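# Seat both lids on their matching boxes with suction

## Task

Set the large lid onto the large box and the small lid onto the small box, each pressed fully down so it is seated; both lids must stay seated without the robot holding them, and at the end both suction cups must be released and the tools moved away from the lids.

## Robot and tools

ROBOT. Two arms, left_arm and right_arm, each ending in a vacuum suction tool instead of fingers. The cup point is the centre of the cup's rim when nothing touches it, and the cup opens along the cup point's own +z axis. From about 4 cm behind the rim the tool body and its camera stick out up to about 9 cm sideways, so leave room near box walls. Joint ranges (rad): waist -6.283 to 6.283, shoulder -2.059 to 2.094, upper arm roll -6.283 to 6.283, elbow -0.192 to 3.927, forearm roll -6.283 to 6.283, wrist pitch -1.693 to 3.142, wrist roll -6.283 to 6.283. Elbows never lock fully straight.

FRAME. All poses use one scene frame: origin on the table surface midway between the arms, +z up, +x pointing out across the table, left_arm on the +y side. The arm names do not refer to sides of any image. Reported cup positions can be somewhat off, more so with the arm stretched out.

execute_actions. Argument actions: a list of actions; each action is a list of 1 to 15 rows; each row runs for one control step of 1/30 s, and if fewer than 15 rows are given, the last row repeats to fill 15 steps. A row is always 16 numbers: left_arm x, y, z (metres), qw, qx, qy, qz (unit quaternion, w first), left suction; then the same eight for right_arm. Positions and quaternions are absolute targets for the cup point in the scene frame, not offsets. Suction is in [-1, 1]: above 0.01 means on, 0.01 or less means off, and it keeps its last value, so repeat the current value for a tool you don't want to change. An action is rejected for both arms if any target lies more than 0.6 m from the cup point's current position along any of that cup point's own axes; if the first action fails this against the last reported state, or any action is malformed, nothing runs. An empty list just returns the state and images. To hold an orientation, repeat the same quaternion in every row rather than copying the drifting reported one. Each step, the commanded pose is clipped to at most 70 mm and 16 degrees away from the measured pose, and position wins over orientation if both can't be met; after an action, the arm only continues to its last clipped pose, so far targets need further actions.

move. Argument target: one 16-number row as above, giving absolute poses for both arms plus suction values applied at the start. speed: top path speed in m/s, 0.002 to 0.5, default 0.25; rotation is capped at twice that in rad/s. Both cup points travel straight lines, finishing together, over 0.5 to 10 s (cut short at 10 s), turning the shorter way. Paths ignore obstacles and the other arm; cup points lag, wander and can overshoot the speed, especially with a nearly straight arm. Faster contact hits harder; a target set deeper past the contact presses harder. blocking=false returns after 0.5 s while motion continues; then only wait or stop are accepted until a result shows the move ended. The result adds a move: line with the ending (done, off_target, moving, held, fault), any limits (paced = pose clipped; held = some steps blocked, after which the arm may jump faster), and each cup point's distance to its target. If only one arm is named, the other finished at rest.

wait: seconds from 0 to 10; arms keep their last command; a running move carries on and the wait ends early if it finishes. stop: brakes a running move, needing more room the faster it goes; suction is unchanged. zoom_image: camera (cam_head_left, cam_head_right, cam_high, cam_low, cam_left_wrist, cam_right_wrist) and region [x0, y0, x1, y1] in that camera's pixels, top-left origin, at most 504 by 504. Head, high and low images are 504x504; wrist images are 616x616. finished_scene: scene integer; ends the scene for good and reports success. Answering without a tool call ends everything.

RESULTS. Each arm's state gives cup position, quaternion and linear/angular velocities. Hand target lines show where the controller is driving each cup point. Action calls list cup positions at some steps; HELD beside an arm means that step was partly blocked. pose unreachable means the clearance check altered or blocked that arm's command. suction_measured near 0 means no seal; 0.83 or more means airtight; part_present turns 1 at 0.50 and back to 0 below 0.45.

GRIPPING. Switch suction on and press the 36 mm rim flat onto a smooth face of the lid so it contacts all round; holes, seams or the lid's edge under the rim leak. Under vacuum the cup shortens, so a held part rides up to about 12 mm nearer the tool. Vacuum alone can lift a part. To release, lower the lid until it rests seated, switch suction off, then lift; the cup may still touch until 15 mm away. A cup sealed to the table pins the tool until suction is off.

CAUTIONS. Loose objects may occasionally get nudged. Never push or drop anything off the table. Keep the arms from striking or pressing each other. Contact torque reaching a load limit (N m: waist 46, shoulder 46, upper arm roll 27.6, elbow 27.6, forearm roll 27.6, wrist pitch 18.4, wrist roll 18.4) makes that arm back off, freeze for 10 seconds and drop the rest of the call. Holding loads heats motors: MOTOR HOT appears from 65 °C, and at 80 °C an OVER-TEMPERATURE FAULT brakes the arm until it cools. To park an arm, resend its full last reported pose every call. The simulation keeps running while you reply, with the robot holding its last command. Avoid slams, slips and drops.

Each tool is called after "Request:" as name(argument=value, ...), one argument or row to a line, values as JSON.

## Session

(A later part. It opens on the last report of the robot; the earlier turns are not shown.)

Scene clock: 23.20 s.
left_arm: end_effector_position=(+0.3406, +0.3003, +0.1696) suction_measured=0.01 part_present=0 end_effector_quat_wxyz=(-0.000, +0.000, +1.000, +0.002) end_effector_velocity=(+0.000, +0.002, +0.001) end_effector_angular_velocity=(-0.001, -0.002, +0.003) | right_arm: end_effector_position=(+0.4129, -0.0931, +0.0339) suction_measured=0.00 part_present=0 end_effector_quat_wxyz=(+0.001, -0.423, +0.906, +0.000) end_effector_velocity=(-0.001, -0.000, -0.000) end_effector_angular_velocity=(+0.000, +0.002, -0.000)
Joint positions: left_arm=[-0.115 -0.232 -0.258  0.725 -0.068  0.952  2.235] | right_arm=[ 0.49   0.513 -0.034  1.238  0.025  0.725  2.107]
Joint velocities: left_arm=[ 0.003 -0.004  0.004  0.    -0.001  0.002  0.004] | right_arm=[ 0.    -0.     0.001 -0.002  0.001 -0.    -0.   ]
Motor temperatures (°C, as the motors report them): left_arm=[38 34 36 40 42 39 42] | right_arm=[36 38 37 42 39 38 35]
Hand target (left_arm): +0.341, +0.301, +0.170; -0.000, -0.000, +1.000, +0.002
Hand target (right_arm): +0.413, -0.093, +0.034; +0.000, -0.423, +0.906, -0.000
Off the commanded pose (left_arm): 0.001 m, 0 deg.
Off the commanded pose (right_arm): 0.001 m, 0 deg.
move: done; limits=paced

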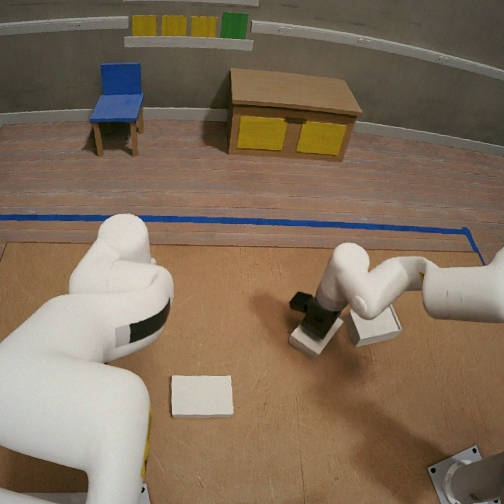

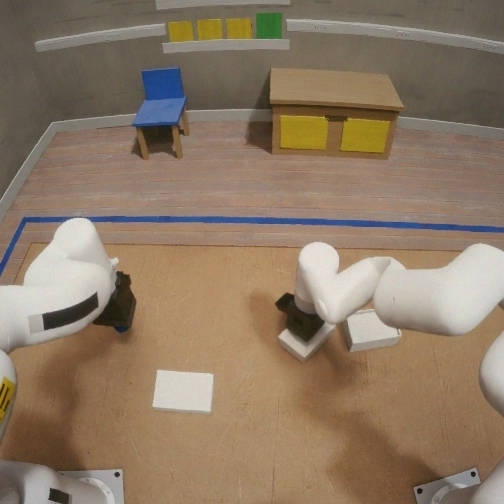

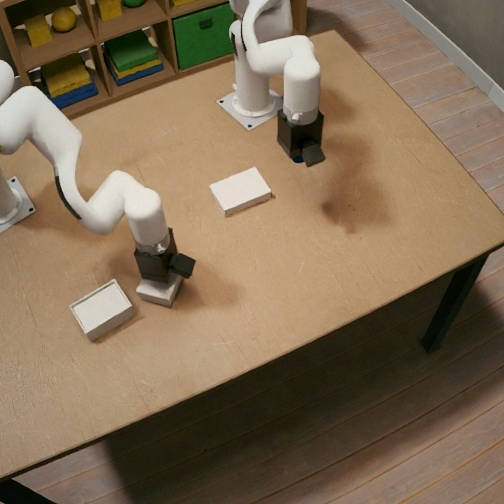

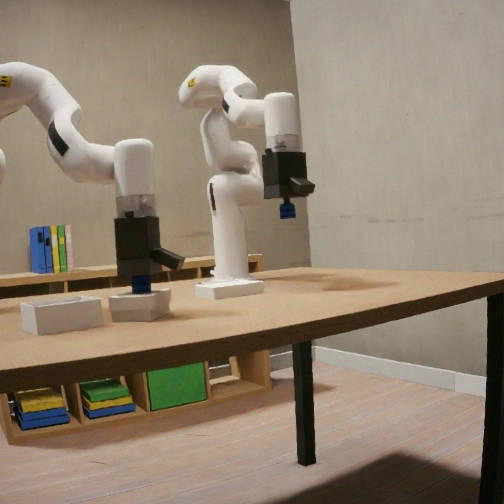

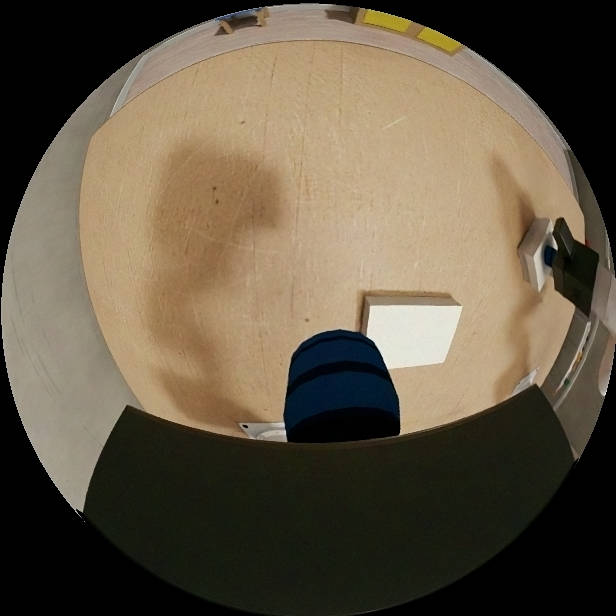

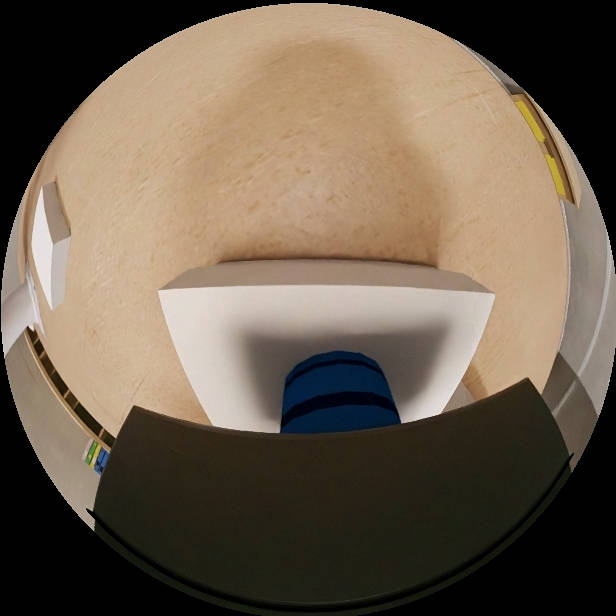

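Request:
move(
  target=[0.33,0.40,0.19,0,0,1,0,0, 0.4126,-0.0933,0.062,0,-0.4226,0.9063,0,0],
  speed=0.3,
)

Request:
move(
  target=[0.30,0.52,0.2,0,0,1,0,0, 0.26,0.178,0.075,0,-0.013,1,0,0],
  speed=0.35,
)

Request:
zoom_image(
  camera="cam_right_wrist",
  region=[190, 210, 470, 400],
)

Scene clock: 25.53 s.
left_arm: end_effector_position=(+0.3303, +0.3999, +0.1899) suction_measured=0.01 part_present=0 end_effector_quat_wxyz=(-0.000, +0.000, +1.000, +0.001) end_effector_velocity=(+0.000, +0.004, +0.001) end_effector_angular_velocity=(-0.001, -0.001, +0.004) | right_arm: end_effector_position=(+0.4123, -0.0934, +0.0615) suction_measured=0.00 part_present=0 end_effector_quat_wxyz=(-0.000, -0.423, +0.906, +0.000) end_effector_velocity=(+0.002, +0.001, +0.003) end_effector_angular_velocity=(+0.003, -0.005, -0.000)
Joint positions: left_arm=[-0.01  -0.305 -0.102  0.713 -0.034  1.018  2.472] | right_arm=[ 0.491  0.46  -0.035  1.248  0.022  0.789  2.109]
Joint velocities: left_arm=[ 0.004 -0.001  0.006  0.002  0.     0.002  0.006] | right_arm=[-0.    -0.003 -0.001  0.002 -0.     0.    -0.   ]
Motor temperatures (°C, as the motors report them): left_arm=[38 34 36 41 42 39 42] | right_arm=[36 38 37 42 39 38 35]
Hand target (left_arm): +0.330, +0.400, +0.190; -0.000, -0.000, +1.000, +0.001
Hand target (right_arm): +0.413, -0.093, +0.062; -0.000, -0.423, +0.906, +0.000
Off the commanded pose (left_arm): 0.000 m, 0 deg.
Off the commanded pose (right_arm): 0.001 m, 0 deg.
move: done

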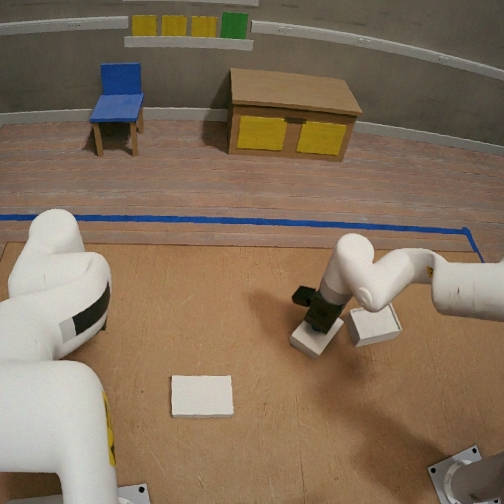

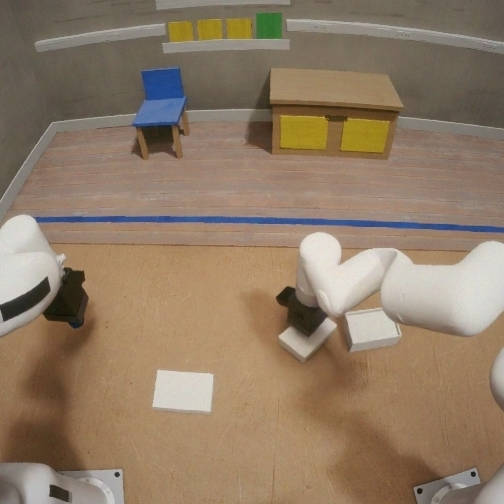

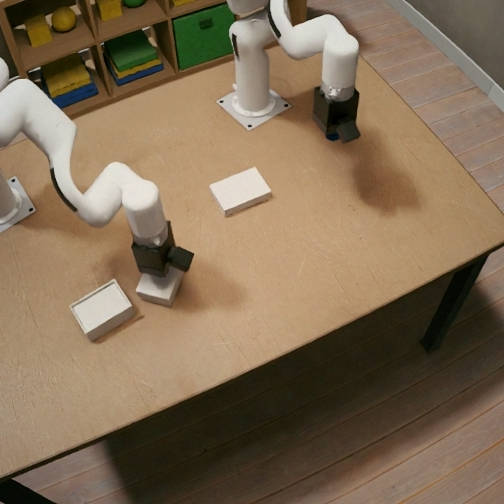

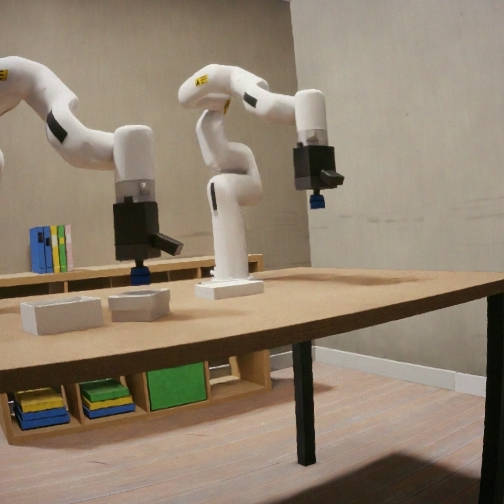

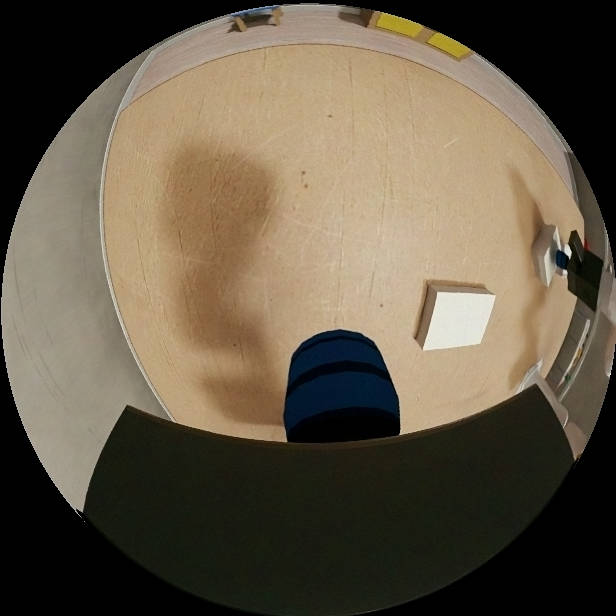

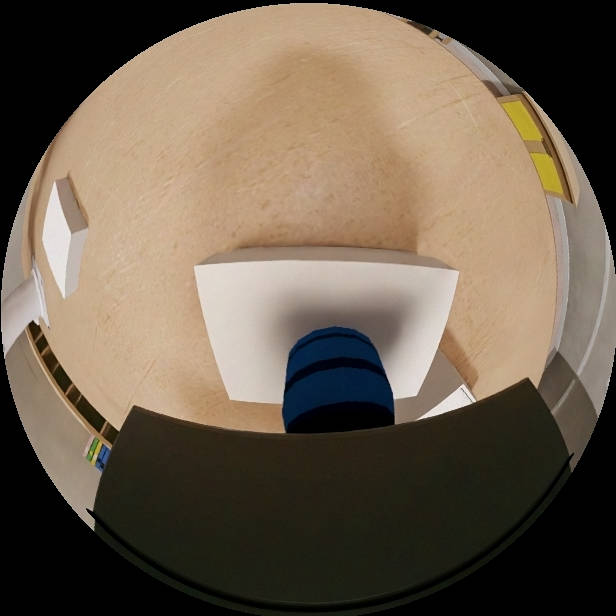

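Scene clock: 27.47 s.
left_arm: end_effector_position=(+0.3004, +0.5204, +0.2001) suction_measured=0.01 part_present=0 end_effector_quat_wxyz=(-0.001, +0.000, +1.000, +0.001) end_effector_velocity=(+0.000, +0.000, +0.000) end_effector_angular_velocity=(+0.001, -0.001, -0.000) | right_arm: end_effector_position=(+0.2611, +0.1785, +0.0751) suction_measured=0.00 part_present=0 end_effector_quat_wxyz=(+0.001, -0.013, +1.000, +0.000) end_effector_velocity=(-0.002, +0.001, -0.001) end_effector_angular_velocity=(-0.008, +0.006, -0.000)
Joint positions: left_arm=[ 0.119 -0.312  0.092  0.738  0.034  1.049  2.751] | right_arm=[ 0.969  0.833 -0.045  1.915  0.036  1.082  3.432]
Joint velocities: left_arm=[ 0.001  0.    -0.001  0.001  0.     0.     0.   ] | right_arm=[0.002 0.012 0.001 0.019 0.001 0.017 0.002]
Motor temperatures (°C, as the motors report them): left_arm=[38 34 36 41 42 39 42] | right_arm=[36 38 37 43 39 38 35]
Hand target (left_arm): +0.300, +0.520, +0.200; -0.001, -0.000, +1.000, +0.001
Hand target (right_arm): +0.261, +0.179, +0.075; +0.000, -0.014, +1.000, -0.000
Off the commanded pose (left_arm): 0.001 m, 0 deg.
Off the commanded pose (right_arm): 0.001 m, 0 deg.
move: done

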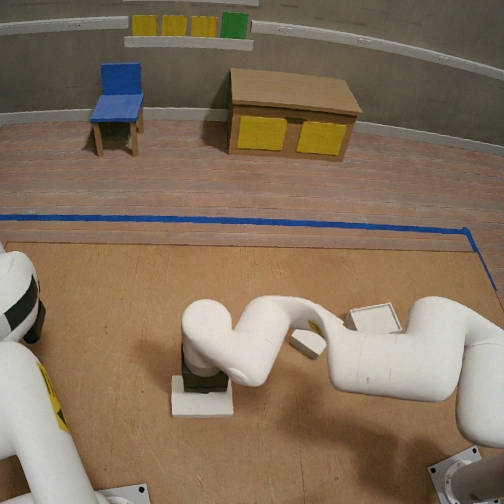

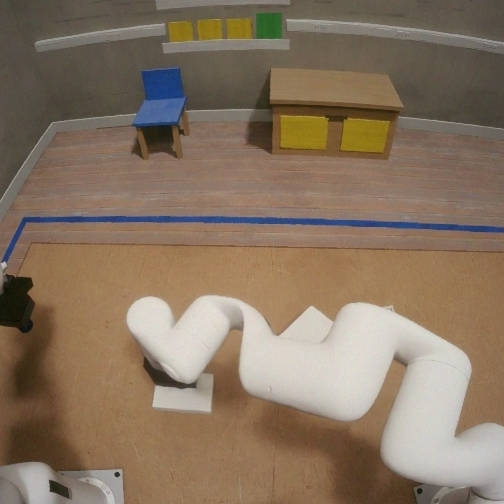

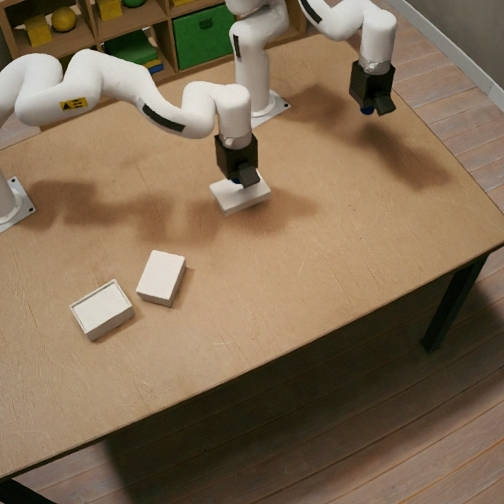

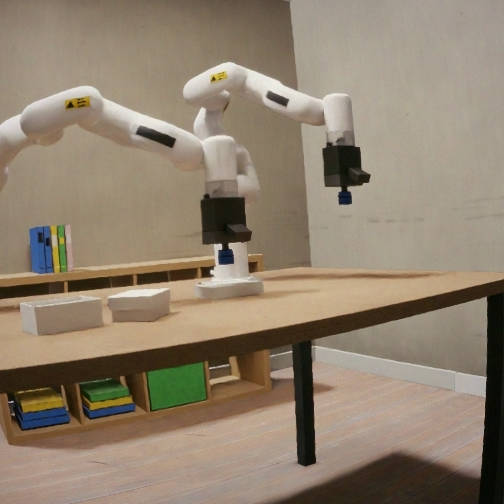

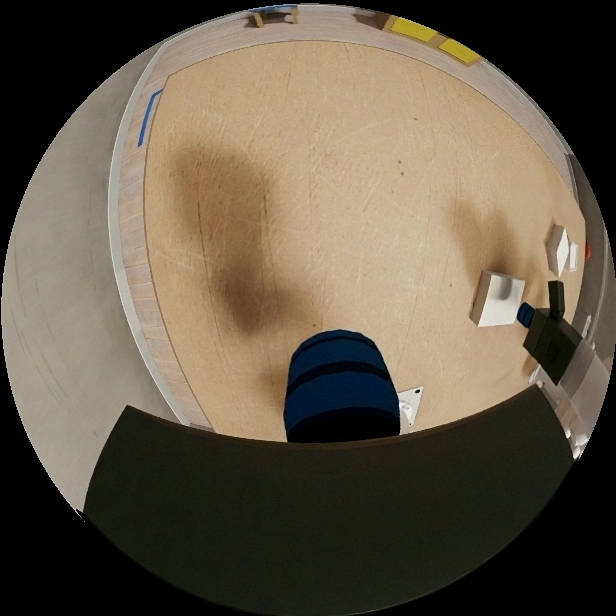

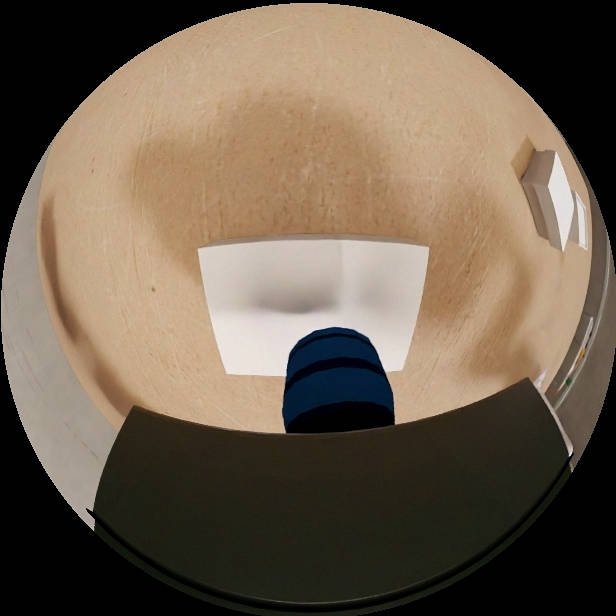

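Region (190, 210, 470, 400) of cam_right_wrist's 616x616 image, scaled by 1.800, with more detail than that image has; it fills the top 342 rows of this view, and the rest is white.

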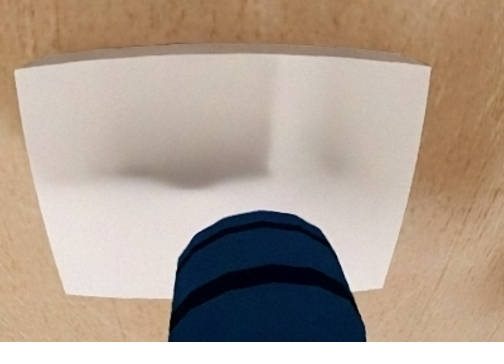

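Request:
move(
  target=[0.30,0.52,0.2,0,0,1,0,0, 0.263,0.185,0.024,0,-0.0218,0.9998,0,1],
  speed=0.08,
)

Scene clock: 28.70 s.
left_arm: end_effector_position=(+0.3000, +0.5200, +0.2000) suction_measured=0.01 part_present=0 end_effector_quat_wxyz=(-0.000, -0.000, +1.000, +0.000) end_effector_velocity=(-0.000, +0.000, -0.000) end_effector_angular_velocity=(-0.000, +0.000, +0.000) | right_arm: end_effector_position=(+0.2632, +0.1852, +0.0247) suction_measured=0.80 part_present=1 end_effector_quat_wxyz=(+0.000, -0.022, +1.000, +0.000) end_effector_velocity=(+0.001, +0.002, +0.001) end_effector_angular_velocity=(+0.005, -0.003, +0.000)
Joint positions: left_arm=[ 0.119 -0.314  0.093  0.736  0.033  1.048  2.751] | right_arm=[ 0.966  0.932 -0.039  1.941  0.037  1.008  3.417]
Joint velocities: left_arm=[-0.  0.  0.  0. -0. -0.  0.] | right_arm=[-0.     0.003 -0.     0.007 -0.    -0.002 -0.001]
Motor temperatures (°C, as the motors report them): left_arm=[38 34 36 41 42 39 42] | right_arm=[36 39 37 43 39 38 35]
Hand target (left_arm): +0.300, +0.520, +0.200; -0.000, -0.000, +1.000, +0.000
Hand target (right_arm): +0.263, +0.185, +0.024; +0.000, -0.022, +1.000, -0.000
Off the commanded pose (left_arm): 0.000 m, 0 deg.
Off the commanded pose (right_arm): 0.001 m, 0 deg.
move: done

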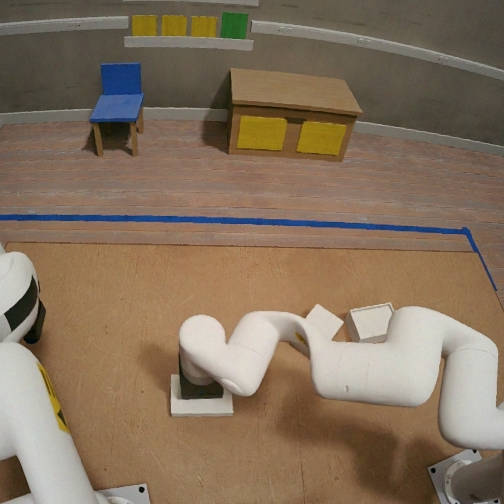

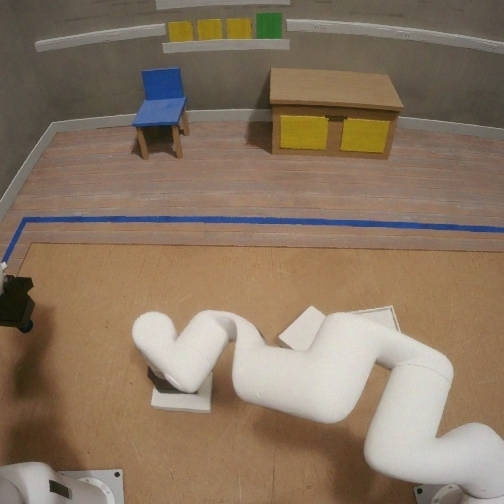

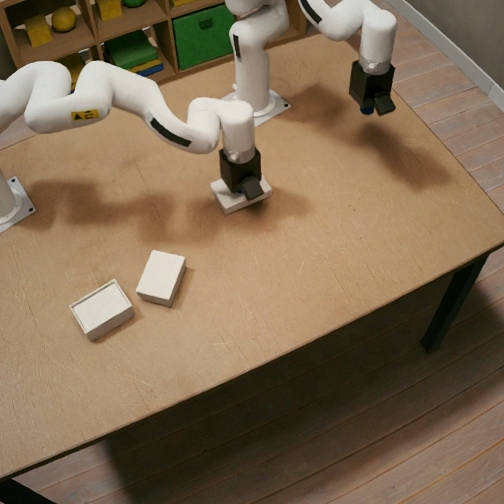

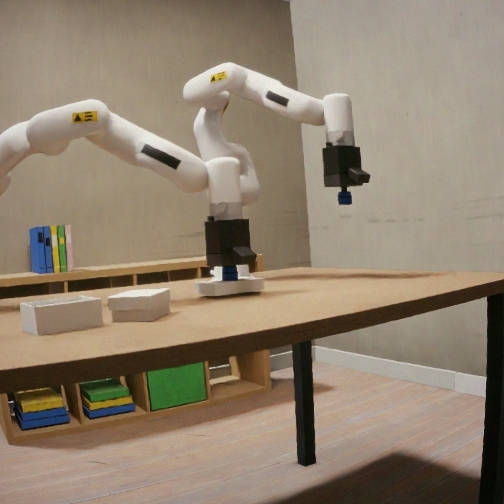

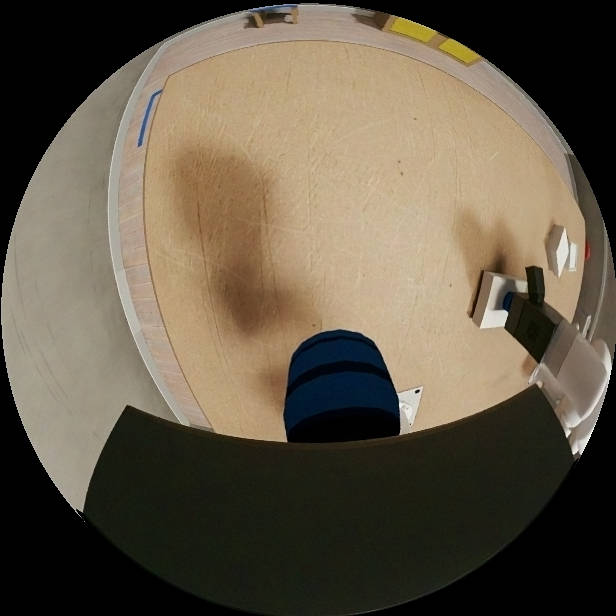

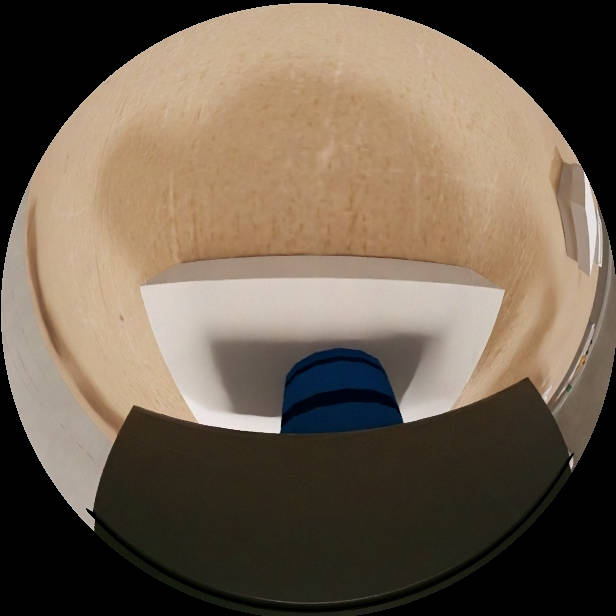

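Request:
move(
  target=[0.30,0.52,0.2,0,0,1,0,0, 0.28,0.125,0.09,0,-0.035,0.9994,0,1],
  speed=0.25,
)

Request:
move(
  target=[0.30,0.52,0.2,0,0,1,0,0, 0.422,-0.25,0.086,0,-0.0828,0.9966,0,1],
  speed=0.35,
)

Request:
zoom_image(
  camera="cam_right_wrist",
  region=[130, 200, 320, 310],
)

Request:
zoom_image(
  camera="cam_right_wrist",
  region=[320, 200, 510, 310],
)

Request:
zoom_image(
  camera="cam_low",
  region=[5, 250, 115, 340],
)

Scene clock: 30.13 s.
left_arm: end_effector_position=(+0.3000, +0.5200, +0.2000) suction_measured=0.01 part_present=0 end_effector_quat_wxyz=(+0.000, +0.000, +1.000, +0.000) end_effector_velocity=(-0.000, +0.000, -0.000) end_effector_angular_velocity=(-0.000, +0.001, +0.000) | right_arm: end_effector_position=(+0.2794, +0.1250, +0.0892) suction_measured=0.91 part_present=1 end_effector_quat_wxyz=(-0.001, -0.035, +0.999, -0.000) end_effector_velocity=(+0.005, -0.001, +0.006) end_effector_angular_velocity=(+0.010, -0.008, -0.007)
Joint positions: left_arm=[ 0.119 -0.314  0.093  0.736  0.033  1.048  2.751] | right_arm=[ 0.916  0.664 -0.053  1.668  0.039  1.007  3.321]
Joint velocities: left_arm=[ 0.     0.001  0.    -0.     0.    -0.    -0.   ] | right_arm=[-0.005 -0.012 -0.004 -0.006  0.    -0.006 -0.001]
Motor temperatures (°C, as the motors report them): left_arm=[38 34 36 41 42 39 42] | right_arm=[36 39 37 43 39 38 35]
Hand target (left_arm): +0.300, +0.520, +0.200; +0.000, -0.000, +1.000, +0.000
Hand target (right_arm): +0.280, +0.125, +0.090; -0.000, -0.035, +0.999, +0.000
Off the commanded pose (left_arm): 0.000 m, 0 deg.
Off the commanded pose (right_arm): 0.001 m, 0 deg.
move: done

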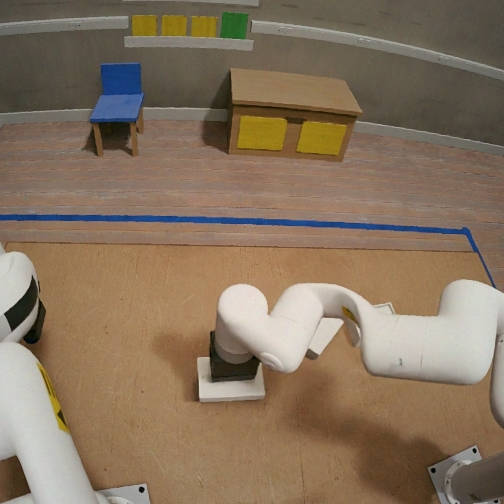

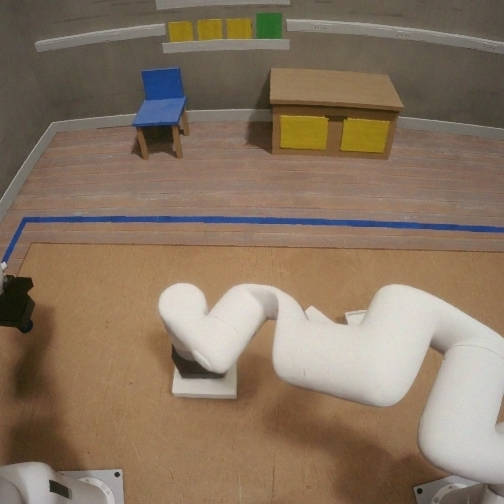

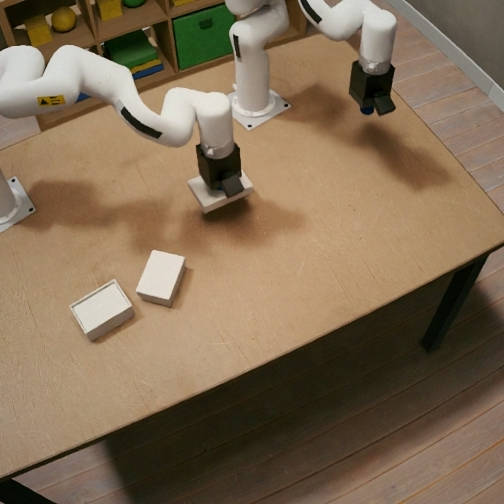

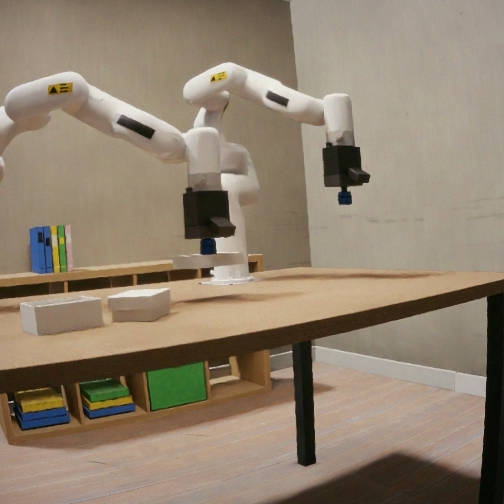

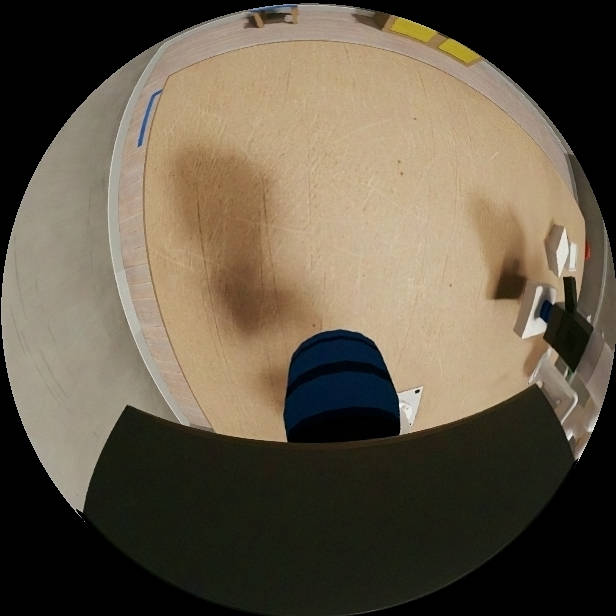

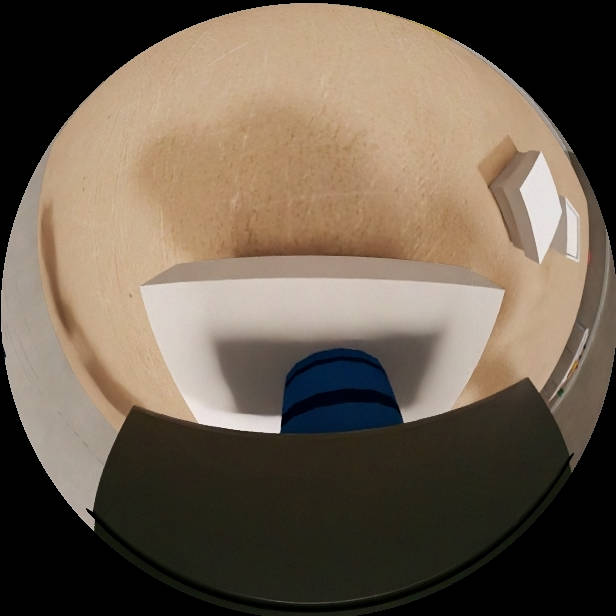

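Scene clock: 31.83 s.
left_arm: end_effector_position=(+0.3000, +0.5200, +0.2000) suction_measured=0.01 part_present=0 end_effector_quat_wxyz=(-0.000, +0.000, +1.000, -0.000) end_effector_velocity=(+0.000, +0.000, -0.000) end_effector_angular_velocity=(-0.000, +0.000, +0.000) | right_arm: end_effector_position=(+0.4200, -0.2492, +0.0859) suction_measured=0.91 part_present=1 end_effector_quat_wxyz=(-0.000, -0.083, +0.997, +0.001) end_effector_velocity=(+0.005, -0.008, +0.001) end_effector_angular_velocity=(+0.004, -0.000, -0.009)
Joint positions: left_arm=[ 0.119 -0.314  0.093  0.736  0.033  1.048  2.751] | right_arm=[ 0.461  0.228 -0.282  0.97   0.094  0.754  2.489]
Joint velocities: left_arm=[-0.  0.  0.  0. -0. -0. -0.] | right_arm=[-0.014  0.001 -0.007  0.004  0.007  0.003 -0.018]
Motor temperatures (°C, as the motors report them): left_arm=[38 34 36 41 42 39 42] | right_arm=[36 39 37 43 39 38 35]
Hand target (left_arm): +0.300, +0.520, +0.200; -0.000, +0.000, +1.000, -0.000
Hand target (right_arm): +0.421, -0.250, +0.086; -0.000, -0.082, +0.997, +0.001
Off the commanded pose (left_arm): 0.000 m, 0 deg.
Off the commanded pose (right_arm): 0.002 m, 0 deg.
move: done

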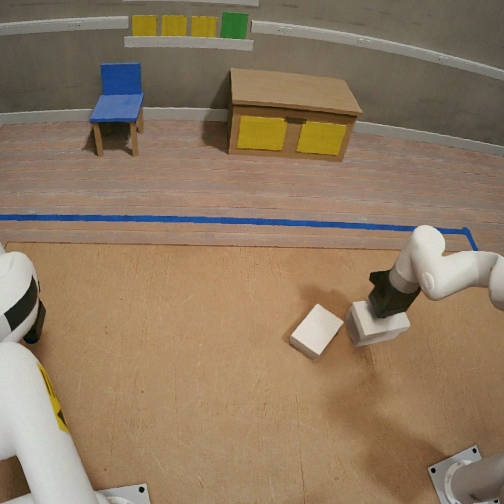

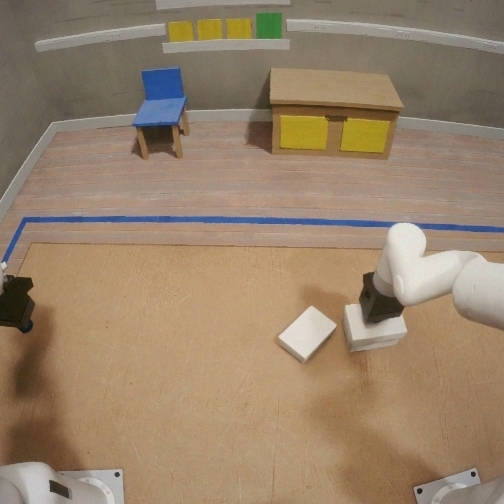

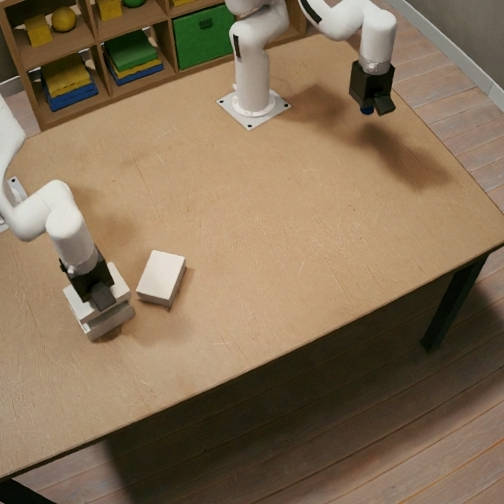

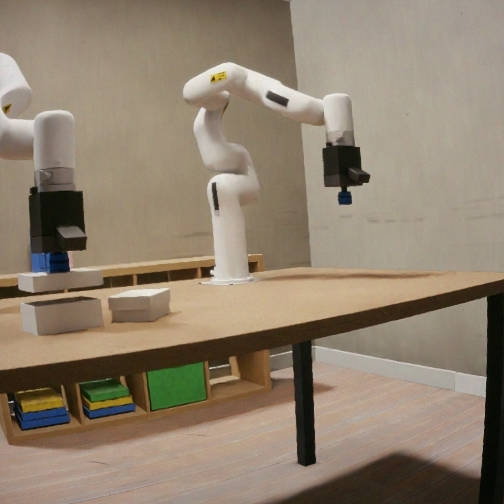

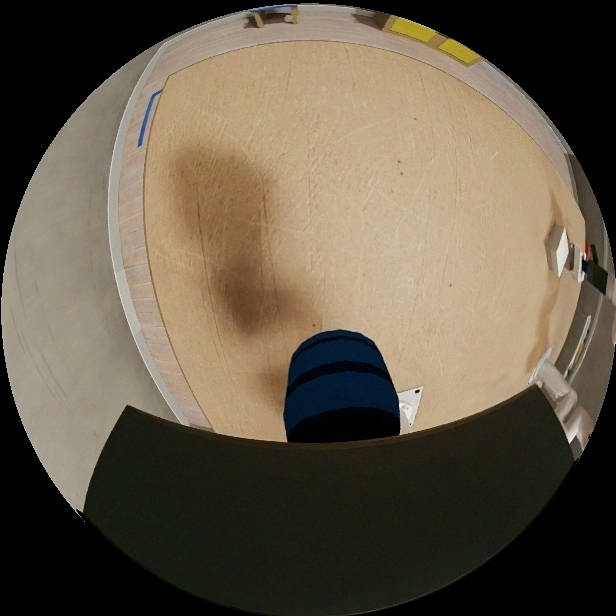

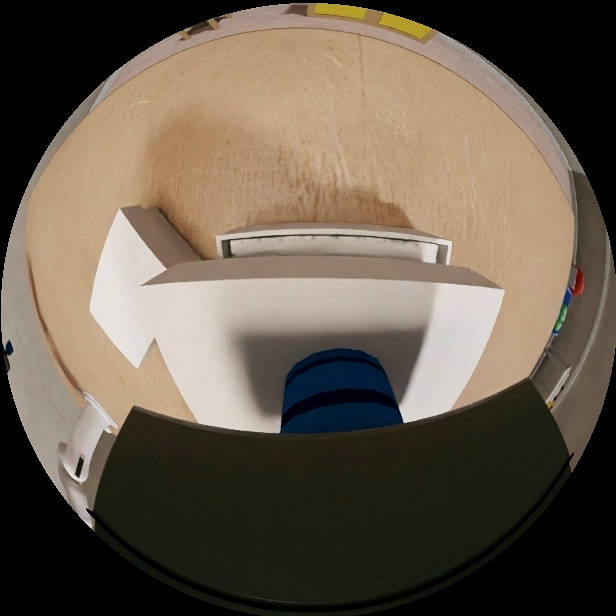

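Region (130, 200, 320, 310) of cam_right_wrist's 616x616 image, scaled by 2.653, with more detail than that image has; it fills the top 292 rows of this view, and the rest is white.

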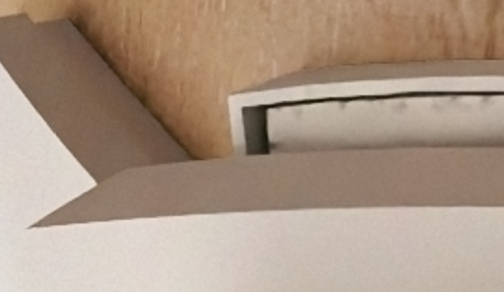

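Region (320, 200, 510, 310) of cam_right_wrist's 616x616 image, scaled by 2.653, with more detail than that image has; it fills the top 292 rows of this view, and the rest is white.

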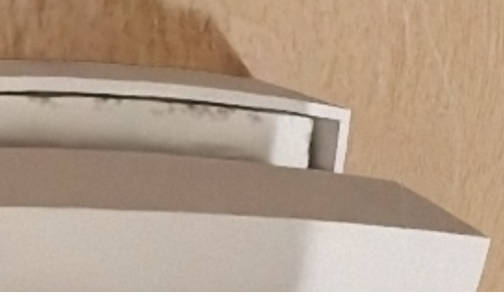

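Region (5, 250, 115, 340) of cam_low's 504x504 image, scaled by 4.582, with more detail than that image has; it fills the top 412 rows of this view, and the rest is white.

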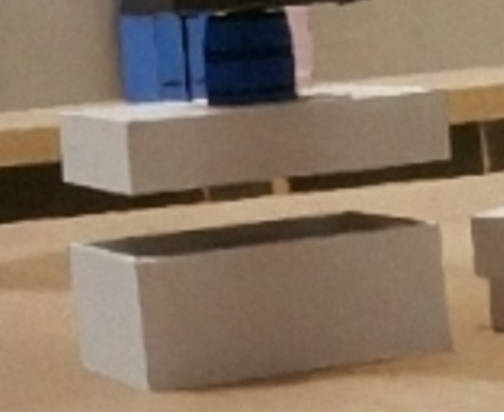

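Request:
move(
  target=[0.30,0.52,0.2,0,0,1,0,0, 0.4278,-0.2558,0.069,0,-0.0906,0.9959,0,1],
  speed=0.06,
)

Request:
zoom_image(
  camera="cam_right_wrist",
  region=[160, 220, 300, 290],
)

Request:
zoom_image(
  camera="cam_right_wrist",
  region=[350, 220, 490, 290],
)

Request:
zoom_image(
  camera="cam_low",
  region=[10, 265, 110, 340],
)

Scene clock: 33.20 s.
left_arm: end_effector_position=(+0.3000, +0.5200, +0.2000) suction_measured=0.01 part_present=0 end_effector_quat_wxyz=(-0.000, +0.000, +1.000, +0.000) end_effector_velocity=(-0.000, +0.000, +0.000) end_effector_angular_velocity=(+0.000, -0.001, +0.001) | right_arm: end_effector_position=(+0.4278, -0.2558, +0.0693) suction_measured=0.91 part_present=1 end_effector_quat_wxyz=(+0.000, -0.091, +0.996, -0.000) end_effector_velocity=(+0.001, -0.000, -0.000) end_effector_angular_velocity=(+0.001, -0.002, +0.003)
Joint positions: left_arm=[ 0.119 -0.314  0.093  0.736  0.033  1.048  2.751] | right_arm=[ 0.442  0.276 -0.279  0.979  0.115  0.716  2.442]
Joint velocities: left_arm=[ 0.001 -0.001  0.    -0.    -0.    -0.    -0.   ] | right_arm=[-0.002  0.002  0.001  0.001  0.001 -0.002 -0.005]
Motor temperatures (°C, as the motors report them): left_arm=[38 34 36 41 42 39 42] | right_arm=[36 39 37 43 39 38 35]
Hand target (left_arm): +0.300, +0.520, +0.200; -0.000, +0.000, +1.000, -0.000
Hand target (right_arm): +0.428, -0.256, +0.069; +0.000, -0.091, +0.996, -0.000
Off the commanded pose (left_arm): 0.000 m, 0 deg.
Off the commanded pose (right_arm): 0.000 m, 0 deg.
move: done

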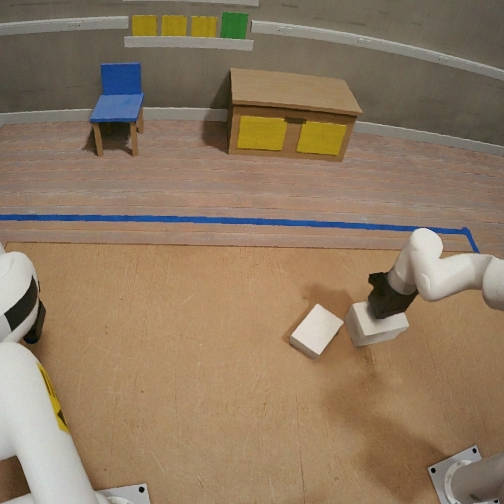

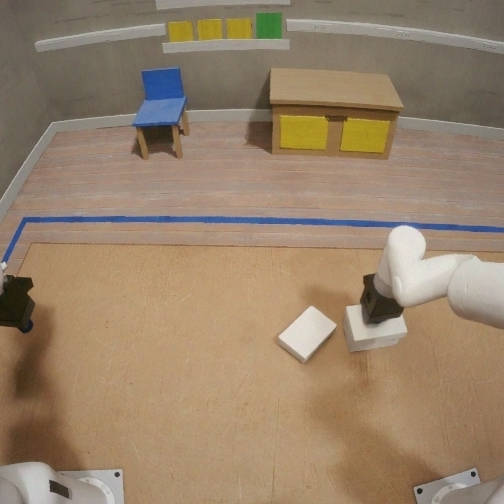

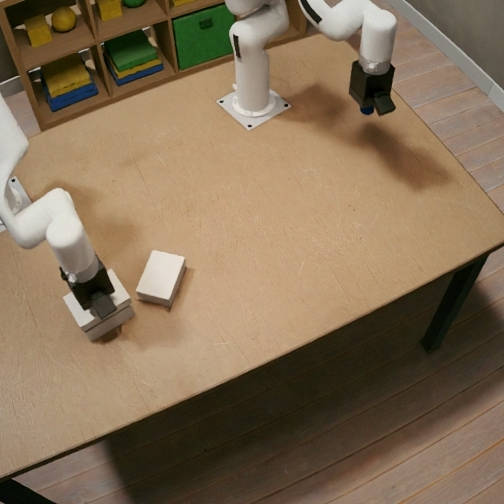

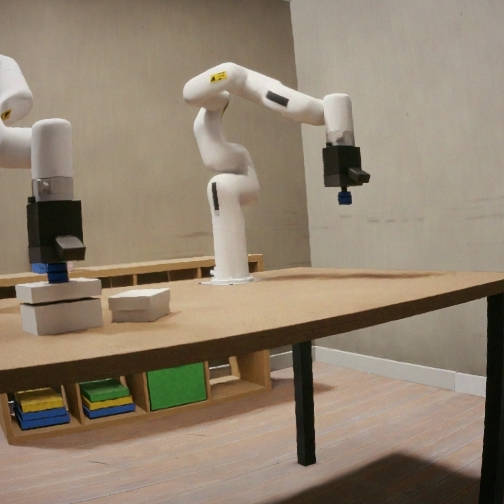

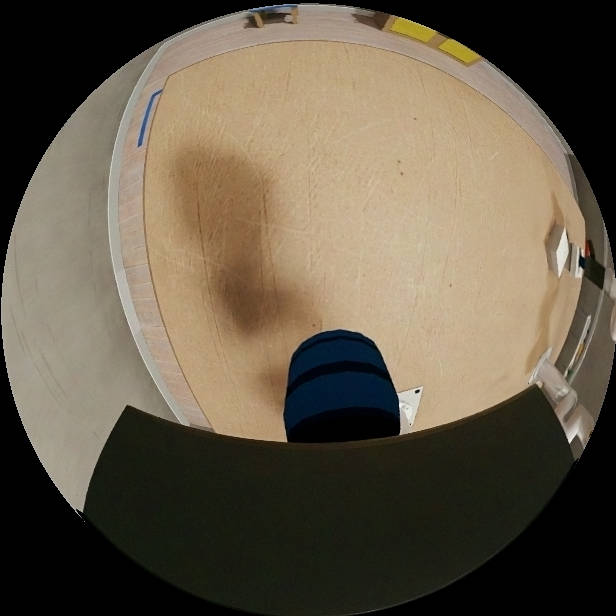

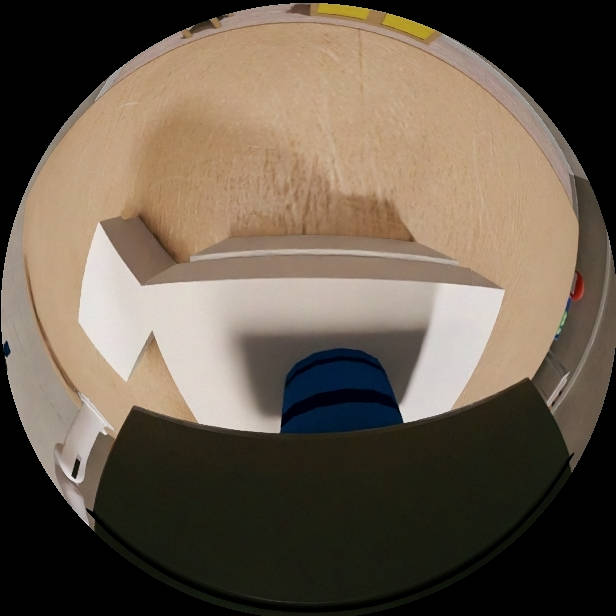

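Region (160, 220, 300, 290) of cam_right_wrist's 616x616 image, scaled by 3.600, with more detail than that image has.

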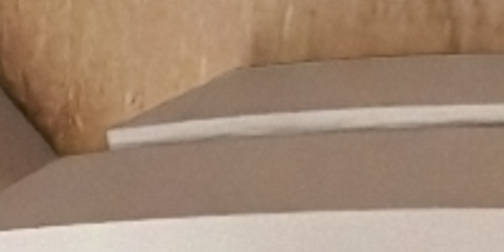

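Region (350, 220, 490, 290) of cam_right_wrist's 616x616 image, scaled by 3.600, with more detail than that image has.

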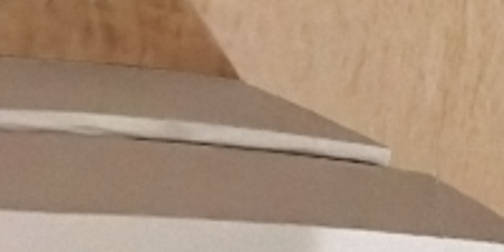

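Region (10, 265, 110, 340) of cam_low's 504x504 image, scaled by 5.040, with more detail than that image has; it fills the top 378 rows of this view, and the rest is white.

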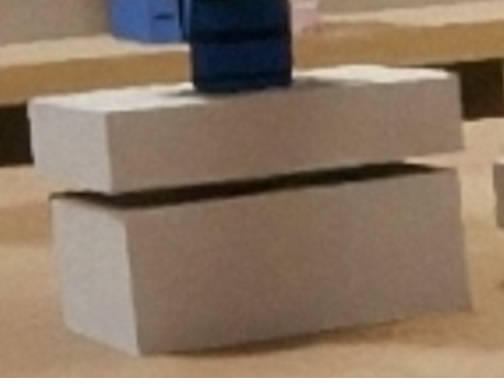

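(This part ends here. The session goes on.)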